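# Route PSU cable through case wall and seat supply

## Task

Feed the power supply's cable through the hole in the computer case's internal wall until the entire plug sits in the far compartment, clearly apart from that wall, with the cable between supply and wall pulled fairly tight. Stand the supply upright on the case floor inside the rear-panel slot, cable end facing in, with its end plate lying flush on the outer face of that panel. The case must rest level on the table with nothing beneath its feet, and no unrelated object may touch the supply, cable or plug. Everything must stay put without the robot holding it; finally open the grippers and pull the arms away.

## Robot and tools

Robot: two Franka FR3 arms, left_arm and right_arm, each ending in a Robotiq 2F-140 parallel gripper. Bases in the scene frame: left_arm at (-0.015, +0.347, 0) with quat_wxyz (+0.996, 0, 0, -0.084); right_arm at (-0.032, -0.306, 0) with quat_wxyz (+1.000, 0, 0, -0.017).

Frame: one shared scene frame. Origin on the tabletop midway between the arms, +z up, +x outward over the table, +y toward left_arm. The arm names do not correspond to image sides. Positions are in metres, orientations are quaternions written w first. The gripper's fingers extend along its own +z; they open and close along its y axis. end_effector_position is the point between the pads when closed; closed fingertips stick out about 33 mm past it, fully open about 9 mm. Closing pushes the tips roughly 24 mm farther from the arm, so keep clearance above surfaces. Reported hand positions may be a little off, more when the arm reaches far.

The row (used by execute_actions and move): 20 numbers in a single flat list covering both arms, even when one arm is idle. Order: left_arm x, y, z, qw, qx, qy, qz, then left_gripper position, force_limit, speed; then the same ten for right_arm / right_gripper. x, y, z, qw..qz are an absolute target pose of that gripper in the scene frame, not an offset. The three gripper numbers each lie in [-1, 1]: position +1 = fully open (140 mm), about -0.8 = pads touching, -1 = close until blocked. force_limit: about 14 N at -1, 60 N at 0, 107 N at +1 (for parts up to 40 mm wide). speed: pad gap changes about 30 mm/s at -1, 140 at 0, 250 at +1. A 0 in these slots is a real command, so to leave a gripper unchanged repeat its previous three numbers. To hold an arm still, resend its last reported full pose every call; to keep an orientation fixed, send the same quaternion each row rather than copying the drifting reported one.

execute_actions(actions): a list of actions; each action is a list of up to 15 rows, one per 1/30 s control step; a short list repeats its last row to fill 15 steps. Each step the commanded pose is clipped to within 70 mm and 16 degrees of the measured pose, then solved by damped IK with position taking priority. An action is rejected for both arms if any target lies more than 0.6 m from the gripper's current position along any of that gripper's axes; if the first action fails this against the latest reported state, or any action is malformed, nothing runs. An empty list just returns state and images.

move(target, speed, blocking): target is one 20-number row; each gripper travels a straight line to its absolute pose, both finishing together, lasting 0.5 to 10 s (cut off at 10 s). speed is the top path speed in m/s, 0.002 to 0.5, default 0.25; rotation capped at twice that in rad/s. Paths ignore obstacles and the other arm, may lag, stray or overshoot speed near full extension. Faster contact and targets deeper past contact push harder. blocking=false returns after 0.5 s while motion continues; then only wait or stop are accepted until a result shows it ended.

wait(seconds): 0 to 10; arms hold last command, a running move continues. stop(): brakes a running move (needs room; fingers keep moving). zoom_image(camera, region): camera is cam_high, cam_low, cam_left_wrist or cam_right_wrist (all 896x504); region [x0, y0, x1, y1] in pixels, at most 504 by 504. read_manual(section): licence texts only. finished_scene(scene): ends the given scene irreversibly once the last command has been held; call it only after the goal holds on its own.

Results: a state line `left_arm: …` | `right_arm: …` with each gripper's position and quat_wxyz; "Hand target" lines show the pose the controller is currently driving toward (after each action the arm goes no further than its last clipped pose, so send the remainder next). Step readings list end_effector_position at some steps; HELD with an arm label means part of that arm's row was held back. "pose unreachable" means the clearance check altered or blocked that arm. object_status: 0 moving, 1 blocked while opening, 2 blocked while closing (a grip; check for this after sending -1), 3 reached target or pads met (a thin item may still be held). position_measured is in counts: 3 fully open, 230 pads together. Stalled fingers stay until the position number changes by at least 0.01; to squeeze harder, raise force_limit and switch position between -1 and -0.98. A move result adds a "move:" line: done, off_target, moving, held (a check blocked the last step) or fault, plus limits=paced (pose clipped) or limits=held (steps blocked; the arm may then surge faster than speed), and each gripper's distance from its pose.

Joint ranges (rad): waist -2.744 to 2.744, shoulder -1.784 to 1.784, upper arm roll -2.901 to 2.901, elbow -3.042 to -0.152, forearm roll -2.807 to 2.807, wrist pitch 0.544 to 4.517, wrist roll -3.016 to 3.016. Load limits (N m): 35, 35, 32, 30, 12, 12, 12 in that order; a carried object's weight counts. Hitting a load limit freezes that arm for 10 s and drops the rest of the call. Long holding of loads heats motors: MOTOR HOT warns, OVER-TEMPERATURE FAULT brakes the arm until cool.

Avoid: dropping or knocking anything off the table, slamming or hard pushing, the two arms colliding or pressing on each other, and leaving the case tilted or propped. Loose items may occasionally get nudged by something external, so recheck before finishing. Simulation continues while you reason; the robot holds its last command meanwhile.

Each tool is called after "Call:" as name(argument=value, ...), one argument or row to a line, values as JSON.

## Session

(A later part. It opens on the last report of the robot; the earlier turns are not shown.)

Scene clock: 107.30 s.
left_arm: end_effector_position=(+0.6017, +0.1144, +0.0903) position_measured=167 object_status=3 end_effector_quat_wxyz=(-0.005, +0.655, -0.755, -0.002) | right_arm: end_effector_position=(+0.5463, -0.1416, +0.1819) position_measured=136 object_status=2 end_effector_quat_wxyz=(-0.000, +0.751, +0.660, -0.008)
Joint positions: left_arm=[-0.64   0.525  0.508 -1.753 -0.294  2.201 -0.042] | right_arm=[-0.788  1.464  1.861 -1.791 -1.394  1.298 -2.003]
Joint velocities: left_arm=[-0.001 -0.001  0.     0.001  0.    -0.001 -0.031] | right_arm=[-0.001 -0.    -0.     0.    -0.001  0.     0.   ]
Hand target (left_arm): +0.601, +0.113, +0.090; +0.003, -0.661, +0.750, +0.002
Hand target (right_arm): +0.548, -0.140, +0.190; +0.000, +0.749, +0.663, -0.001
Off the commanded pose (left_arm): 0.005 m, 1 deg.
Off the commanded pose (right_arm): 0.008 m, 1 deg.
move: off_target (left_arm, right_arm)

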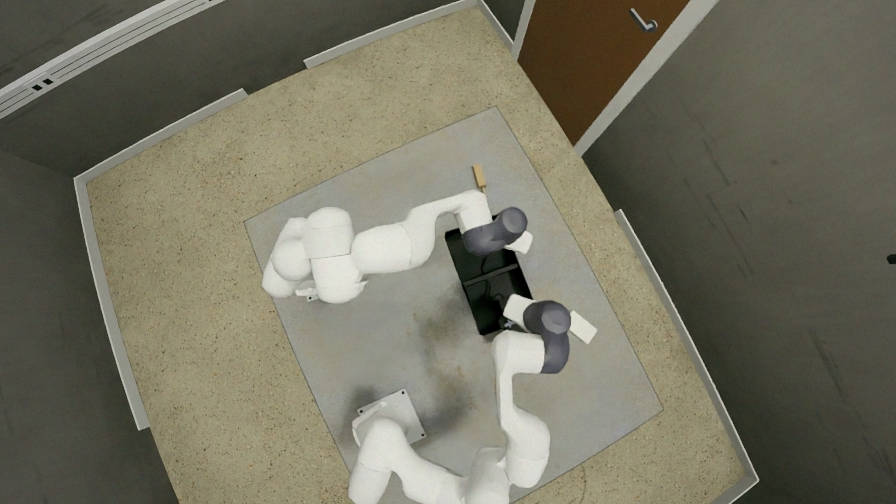

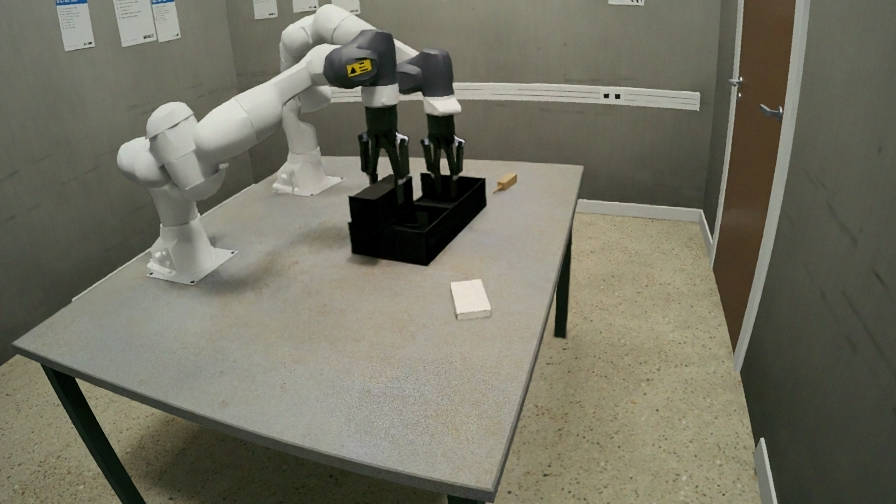

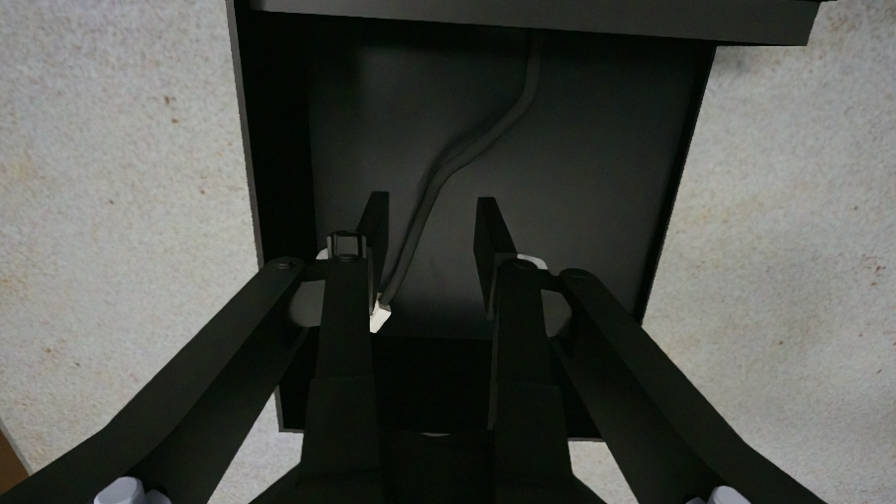

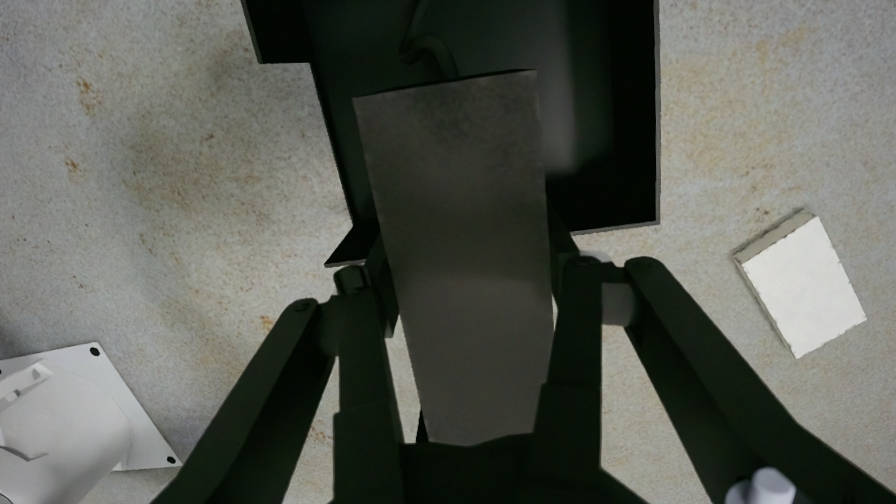

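Call:
move(
  target=[0.568,0.07,0.07,0,-0.661,0.75,0,-0.3,-0.3,0,0.545,-0.17,0.19,0,0.749,0.663,0,-1,0.3,-0.3],
  speed=0.1,
)

Call:
move(
  target=[0.568,0.068,0.03,0,-0.661,0.75,0,-0.3,-0.3,0,0.545,-0.17,0.19,0,0.749,0.663,0,-1,0.3,-0.3],
  speed=0.06,
)

Call:
move(
  target=[0.568,0.068,0.03,0,-0.661,0.75,0,-1,-0.3,-0.3,0.545,-0.17,0.19,0,0.749,0.663,0,-1,0.3,-0.3],
)

Scene clock: 113.47 s.
left_arm: end_effector_position=(+0.5664, +0.0725, +0.0695) position_measured=167 object_status=3 end_effector_quat_wxyz=(-0.001, +0.656, -0.755, -0.003) | right_arm: end_effector_position=(+0.5436, -0.1720, +0.1821) position_measured=136 object_status=2 end_effector_quat_wxyz=(+0.000, +0.753, +0.658, -0.007)
Joint positions: left_arm=[-0.727  0.514  0.502 -1.827 -0.305  2.258 -0.11 ] | right_arm=[-0.859  1.478  1.874 -1.831 -1.394  1.29  -2.03 ]
Joint velocities: left_arm=[ 0.001 -0.001  0.001  0.    -0.001  0.007 -0.021] | right_arm=[-0.001  0.001  0.002  0.    -0.002 -0.001 -0.011]
Hand target (left_arm): +0.567, +0.071, +0.070; +0.001, -0.661, +0.750, +0.000
Hand target (right_arm): +0.545, -0.170, +0.190; +0.000, +0.749, +0.663, -0.001
Off the commanded pose (left_arm): 0.003 m, 1 deg.
Off the commanded pose (right_arm): 0.008 m, 1 deg.
move: off_target (right_arm)

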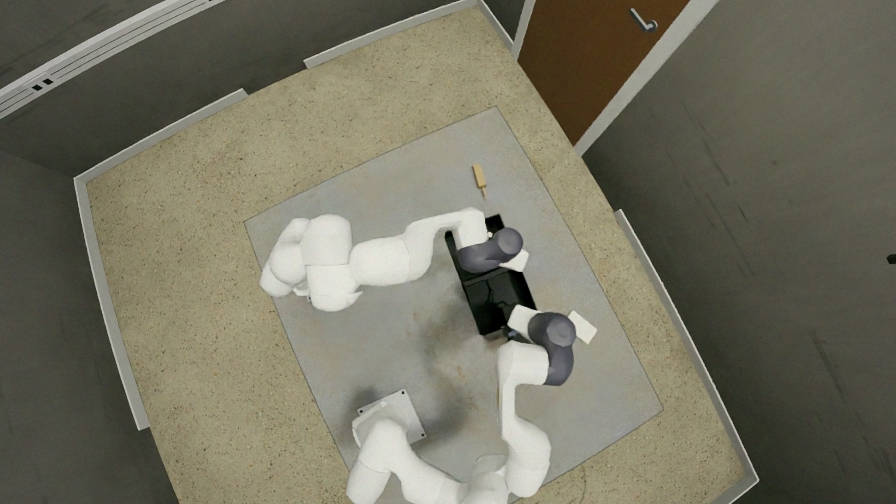

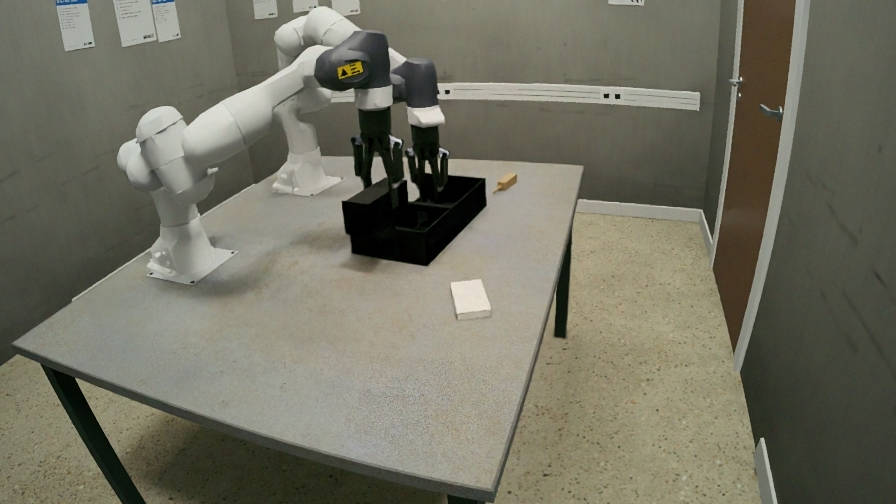

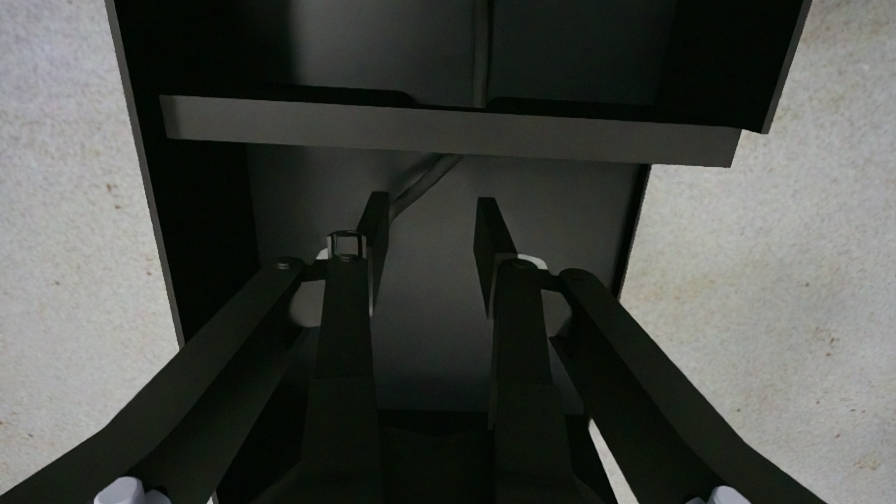

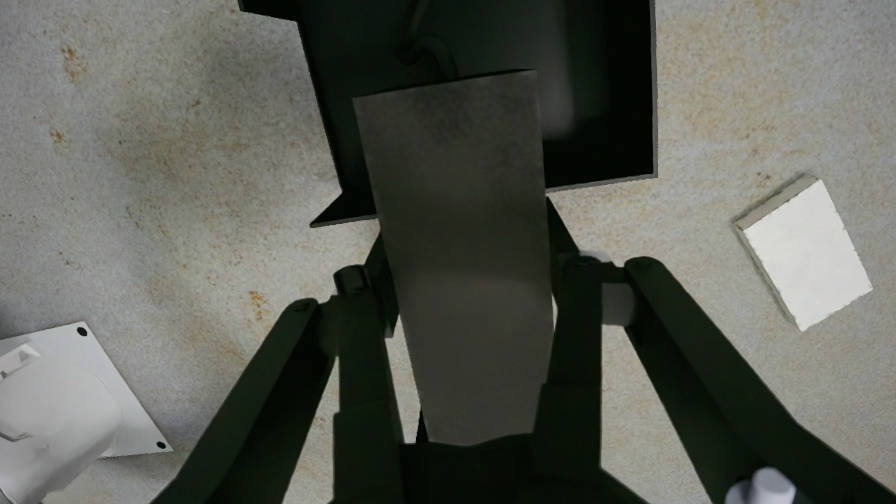

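Scene clock: 114.50 s.
left_arm: end_effector_position=(+0.5673, +0.0684, +0.0320) position_measured=167 object_status=3 end_effector_quat_wxyz=(-0.001, +0.662, -0.749, -0.001) | right_arm: end_effector_position=(+0.5434, -0.1718, +0.1822) position_measured=136 object_status=2 end_effector_quat_wxyz=(-0.001, +0.752, +0.659, -0.007)
Joint positions: left_arm=[-0.707  0.578  0.47  -1.831 -0.344  2.327 -0.108] | right_arm=[-0.859  1.48   1.876 -1.831 -1.394  1.289 -2.033]
Joint velocities: left_arm=[ 0.006 -0.    -0.009  0.     0.     0.011 -0.001] | right_arm=[ 0.001  0.     0.001 -0.     0.001 -0.    -0.003]
Hand target (left_arm): +0.567, +0.069, +0.030; -0.000, -0.662, +0.750, +0.000
Hand target (right_arm): +0.545, -0.170, +0.190; +0.000, +0.749, +0.663, -0.000
Off the commanded pose (left_arm): 0.002 m, 0 deg.
Off the commanded pose (right_arm): 0.008 m, 1 deg.
move: off_target (right_arm)

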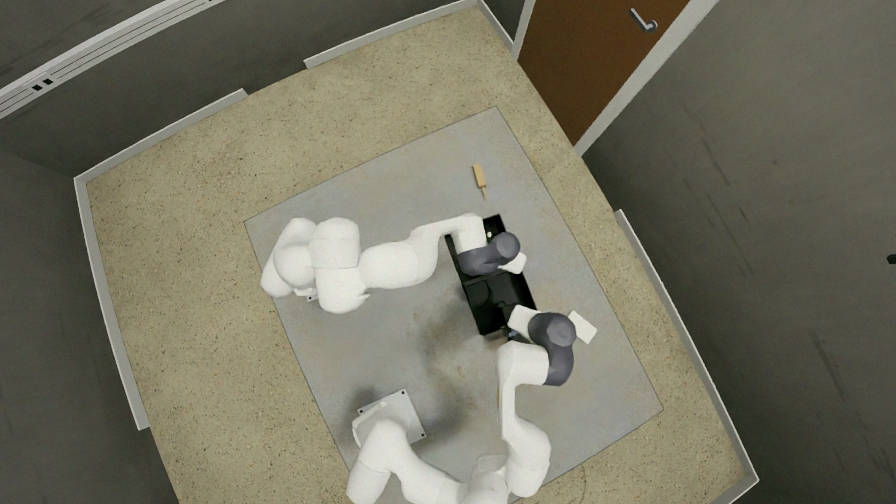

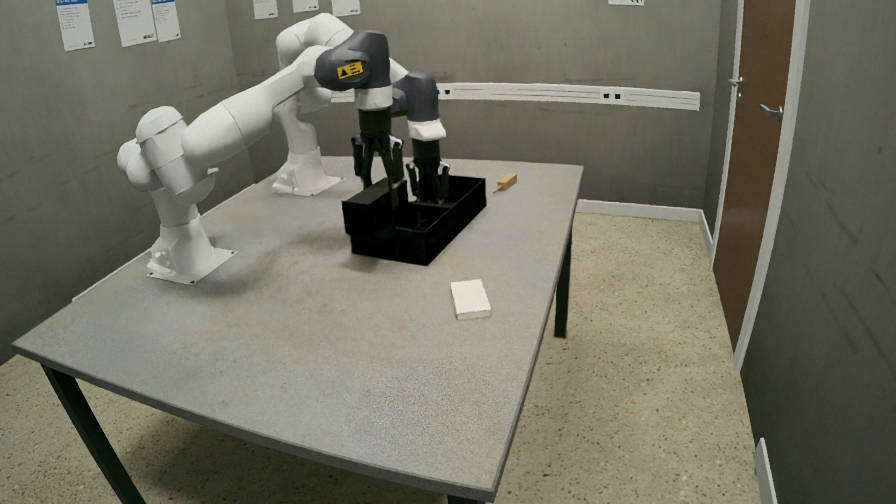

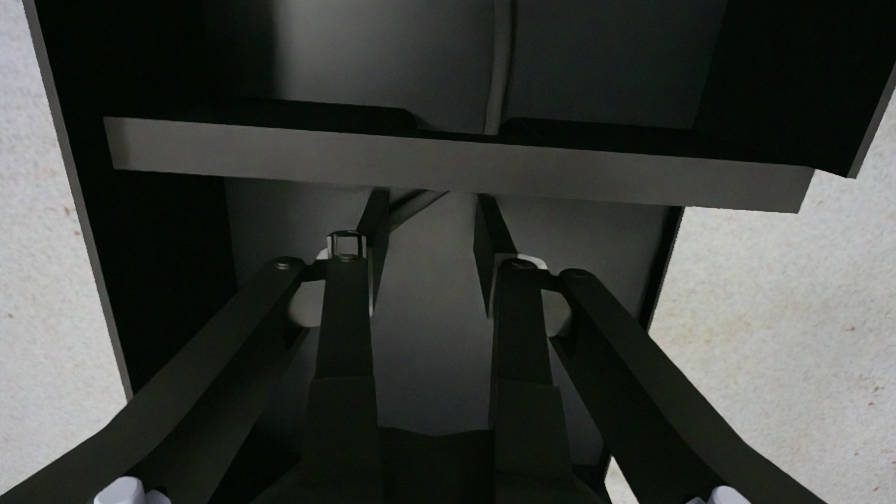

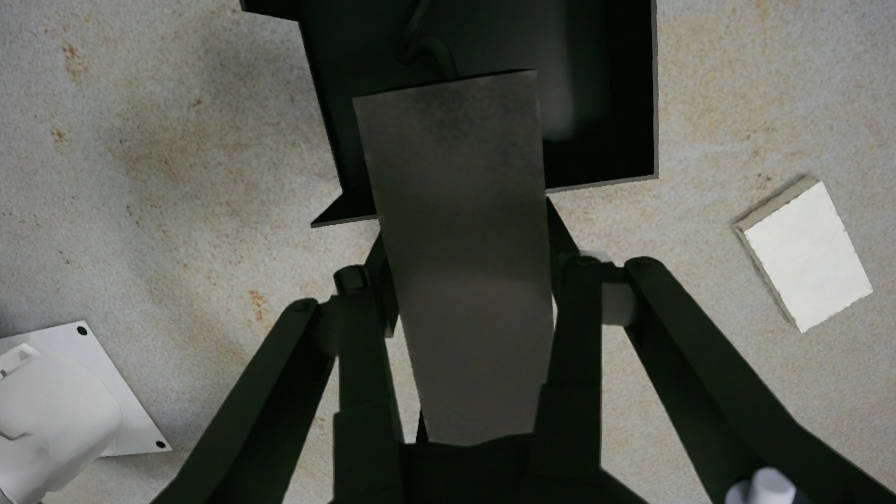

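Scene clock: 115.20 s.
left_arm: end_effector_position=(+0.5698, +0.0678, +0.0330) position_measured=232 object_status=3 end_effector_quat_wxyz=(-0.002, +0.662, -0.749, +0.002) | right_arm: end_effector_position=(+0.5431, -0.1717, +0.1820) position_measured=136 object_status=2 end_effector_quat_wxyz=(-0.002, +0.752, +0.660, -0.007)
Joint positions: left_arm=[-0.703  0.578  0.468 -1.828 -0.344  2.33  -0.108] | right_arm=[-0.859  1.482  1.876 -1.831 -1.394  1.288 -2.033]
Joint velocities: left_arm=[ 0.003  0.    -0.005  0.001 -0.    -0.    -0.001] | right_arm=[-0.001 -0.001 -0.    -0.001  0.001 -0.    -0.002]
Hand target (left_arm): +0.568, +0.068, +0.030; -0.000, -0.661, +0.750, -0.000
Hand target (right_arm): +0.545, -0.170, +0.190; +0.000, +0.749, +0.663, -0.000
Off the commanded pose (left_arm): 0.004 m, 0 deg.
Off the commanded pose (right_arm): 0.008 m, 1 deg.
move: off_target (left_arm, right_arm)

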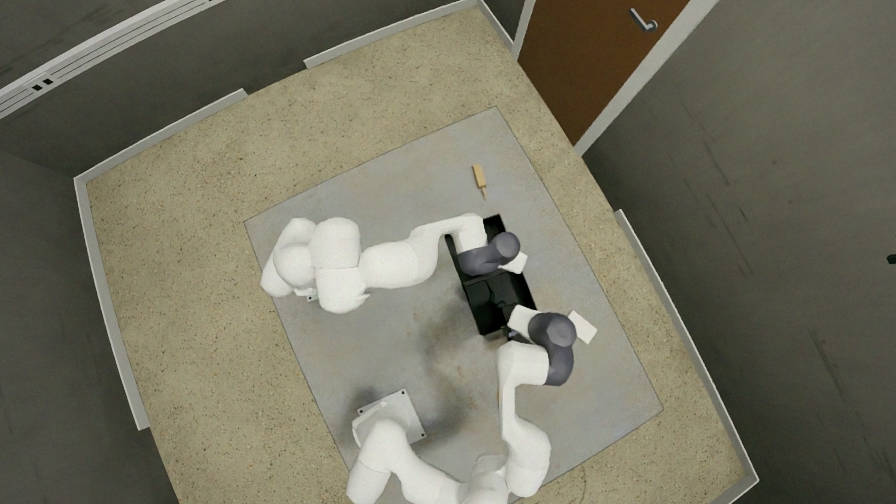

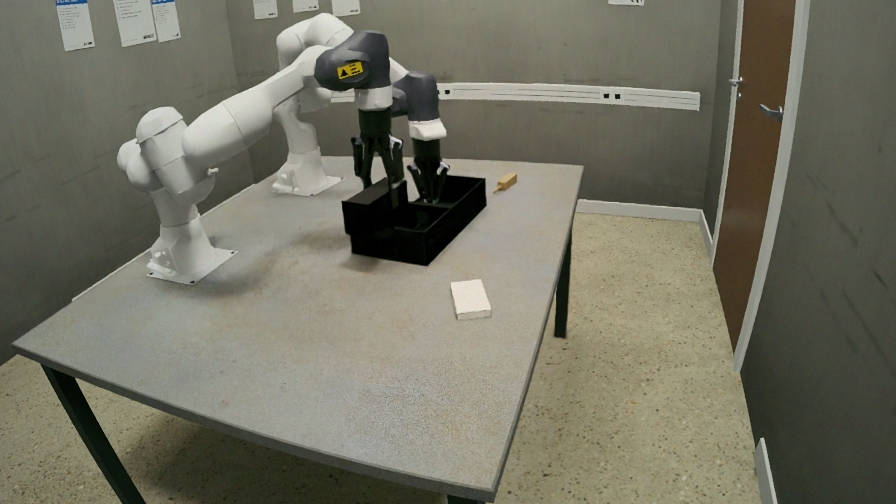

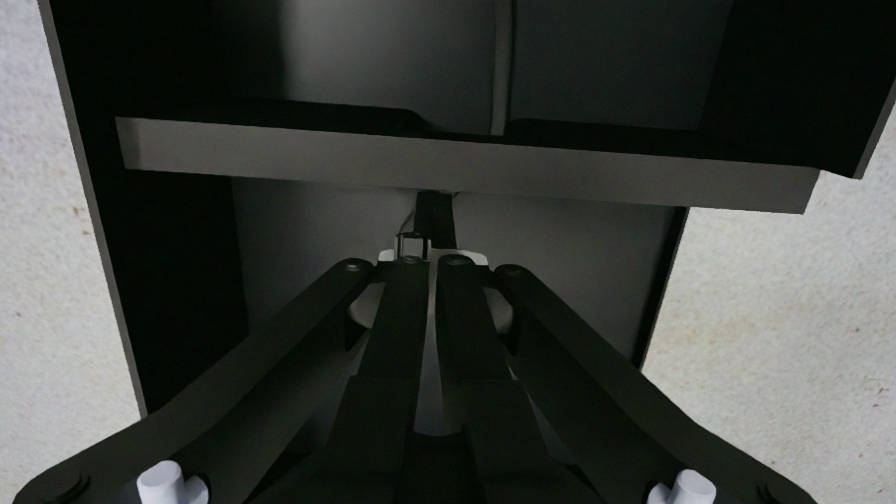

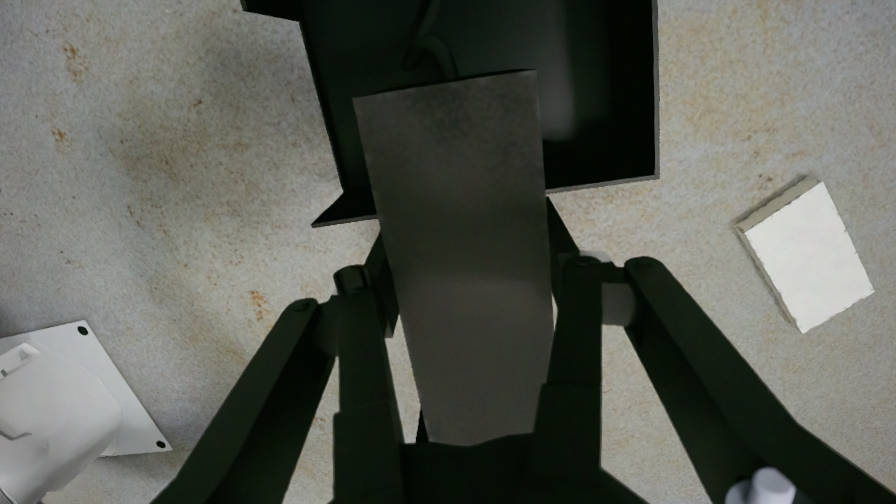

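Call:
move(
  target=[0.585,0.12,0.14,0,-0.574,0.819,0,-0.3,-0.3,0,0.553,-0.105,0.19,0,0.749,0.663,0,-1,0.3,-0.3],
  speed=0.1,
)

Call:
move(
  target=[0.585,0.12,0.14,0,-0.574,0.819,0,-0.3,-0.3,0,0.553,-0.105,0.15,0,0.749,0.663,0,-1,0.3,-0.3],
  speed=0.04,
)

Call:
zoom_image(
  camera="cam_low",
  region=[320,150,500,280],
)

Scene clock: 119.93 s.
left_arm: end_effector_position=(+0.5877, +0.1156, +0.1400) position_measured=167 object_status=3 end_effector_quat_wxyz=(-0.000, -0.579, +0.816, -0.003) | right_arm: end_effector_position=(+0.5502, -0.1074, +0.1835) position_measured=136 object_status=2 end_effector_quat_wxyz=(-0.003, +0.746, +0.666, -0.006)
Joint positions: left_arm=[-0.618  0.403  0.474 -1.782 -0.218  2.137  0.109] | right_arm=[-0.698  1.471  1.864 -1.733 -1.41   1.29  -1.989]
Joint velocities: left_arm=[-0.001 -0.002 -0.002 -0.     0.001 -0.006  0.028] | right_arm=[-0.001 -0.     0.     0.    -0.001 -0.     0.006]
Hand target (left_arm): +0.588, +0.117, +0.140; -0.000, -0.573, +0.820, -0.001
Hand target (right_arm): +0.554, -0.105, +0.191; -0.000, +0.749, +0.663, +0.002
Off the commanded pose (left_arm): 0.005 m, 1 deg.
Off the commanded pose (right_arm): 0.007 m, 1 deg.
move: off_target (left_arm, right_arm)

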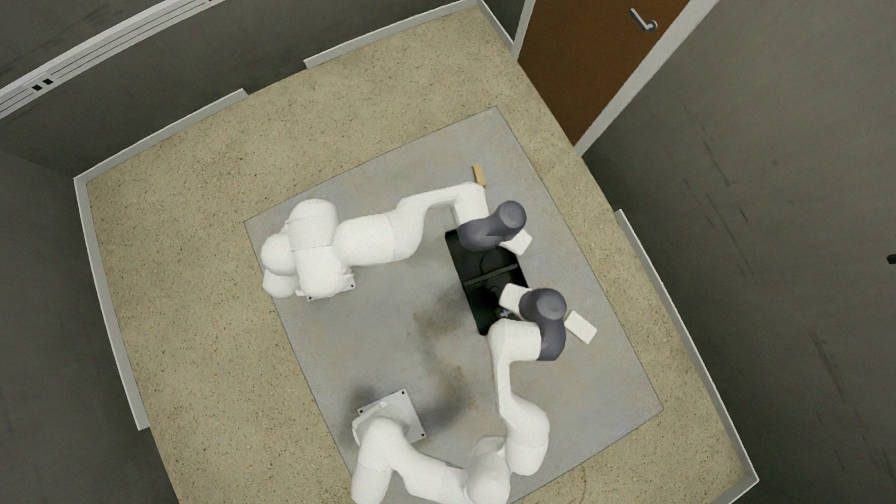

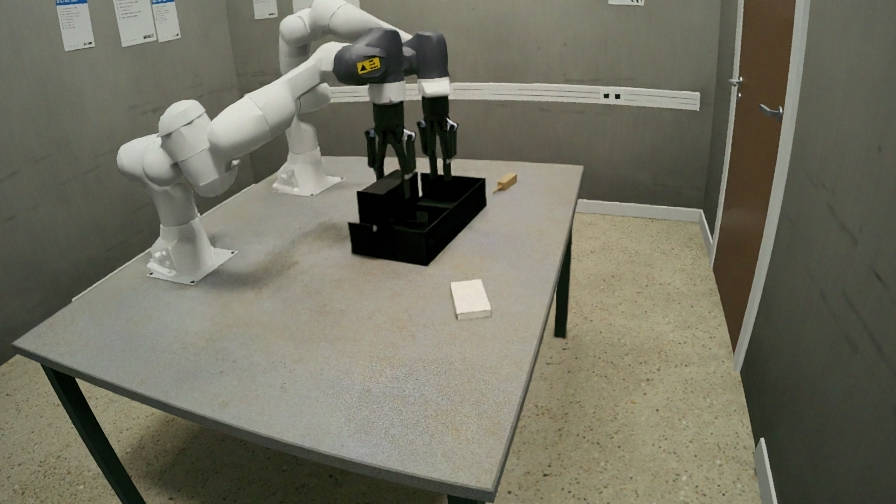

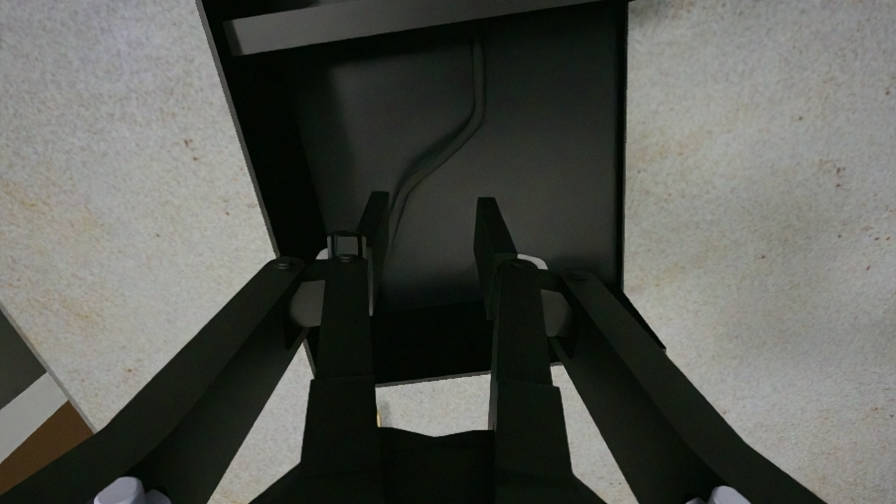

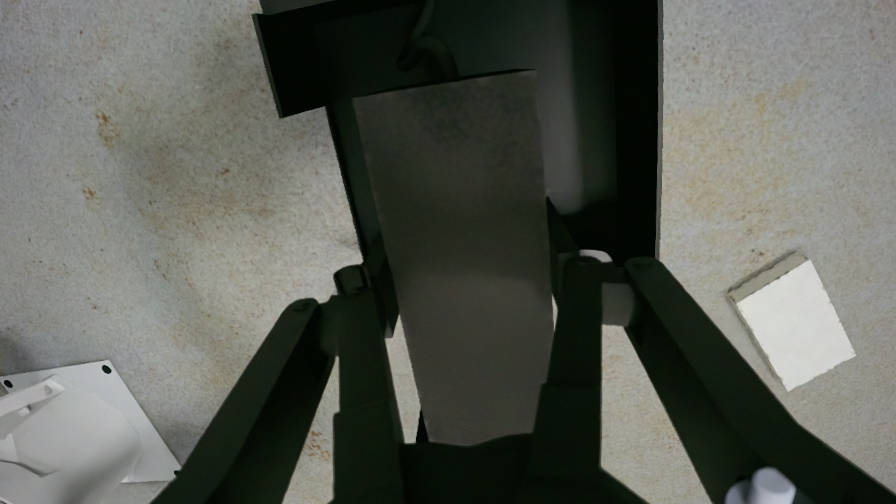

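Scene clock: 121.23 s.
left_arm: end_effector_position=(+0.5846, +0.1180, +0.1395) position_measured=167 object_status=3 end_effector_quat_wxyz=(-0.001, -0.577, +0.817, -0.001) | right_arm: end_effector_position=(+0.5507, -0.1081, +0.1450) position_measured=136 object_status=2 end_effector_quat_wxyz=(-0.001, +0.747, +0.665, -0.007)
Joint positions: left_arm=[-0.618  0.395  0.474 -1.793 -0.214  2.137  0.114] | right_arm=[-0.714  1.526  1.821 -1.776 -1.467  1.322 -1.979]
Joint velocities: left_arm=[ 0.     0.001  0.     0.001 -0.     0.001  0.003] | right_arm=[-0.     0.007 -0.    -0.001 -0.004  0.001 -0.003]
Hand target (left_arm): +0.585, +0.120, +0.140; +0.000, -0.574, +0.819, +0.000
Hand target (right_arm): +0.553, -0.105, +0.150; -0.000, +0.749, +0.663, +0.000
Off the commanded pose (left_arm): 0.002 m, 0 deg.
Off the commanded pose (right_arm): 0.006 m, 1 deg.
move: off_target (right_arm)

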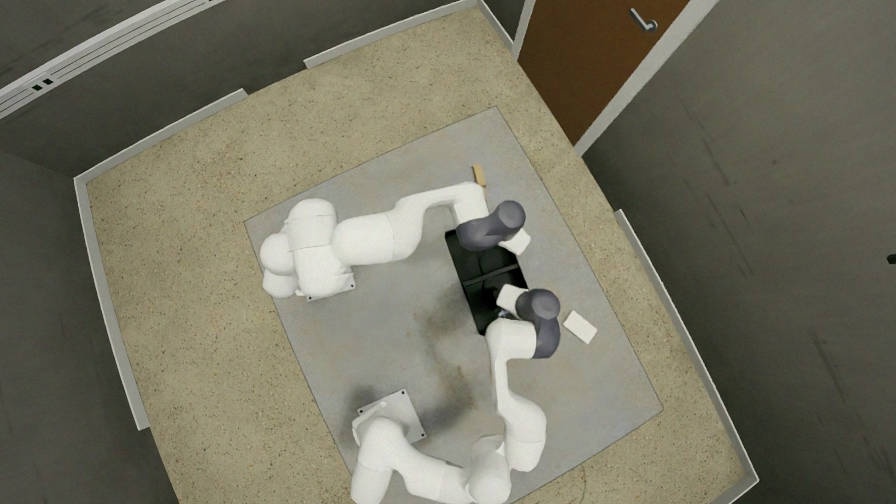

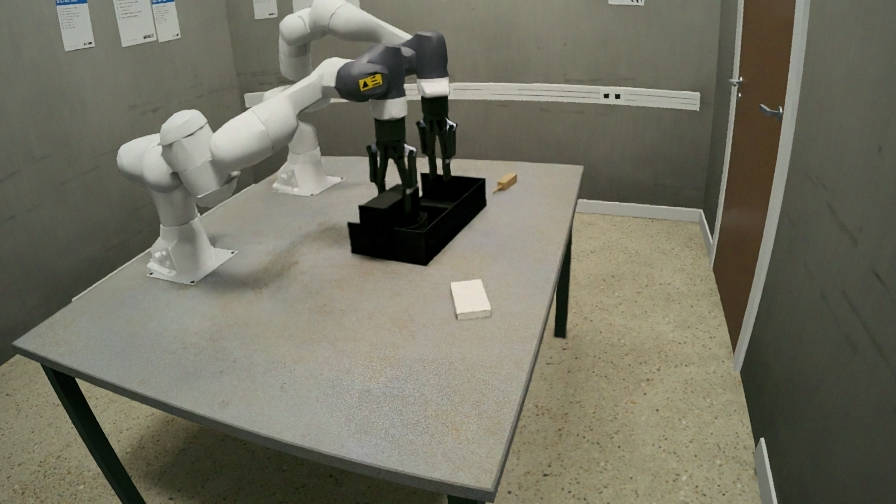

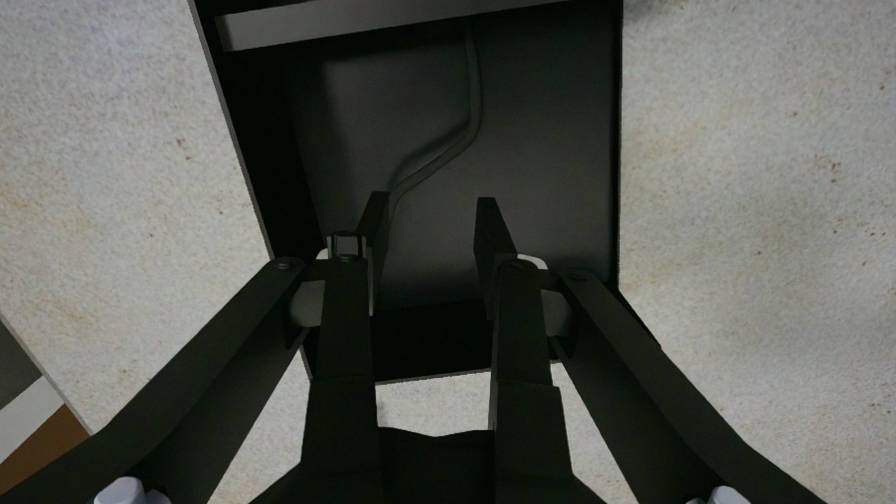

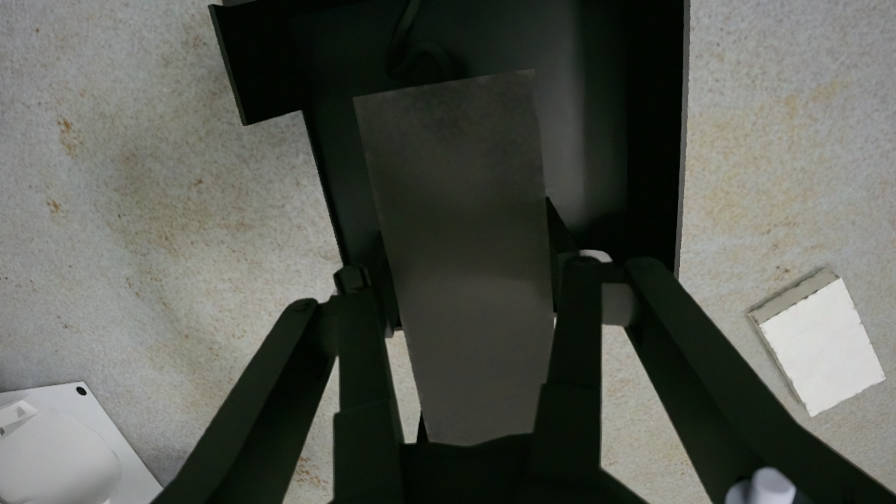

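Region (320, 150, 500, 280) of cam_low's 896x504 image, scaled by 2.800, with more detail than that image has.

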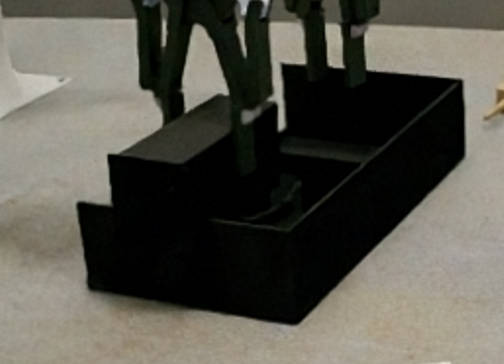

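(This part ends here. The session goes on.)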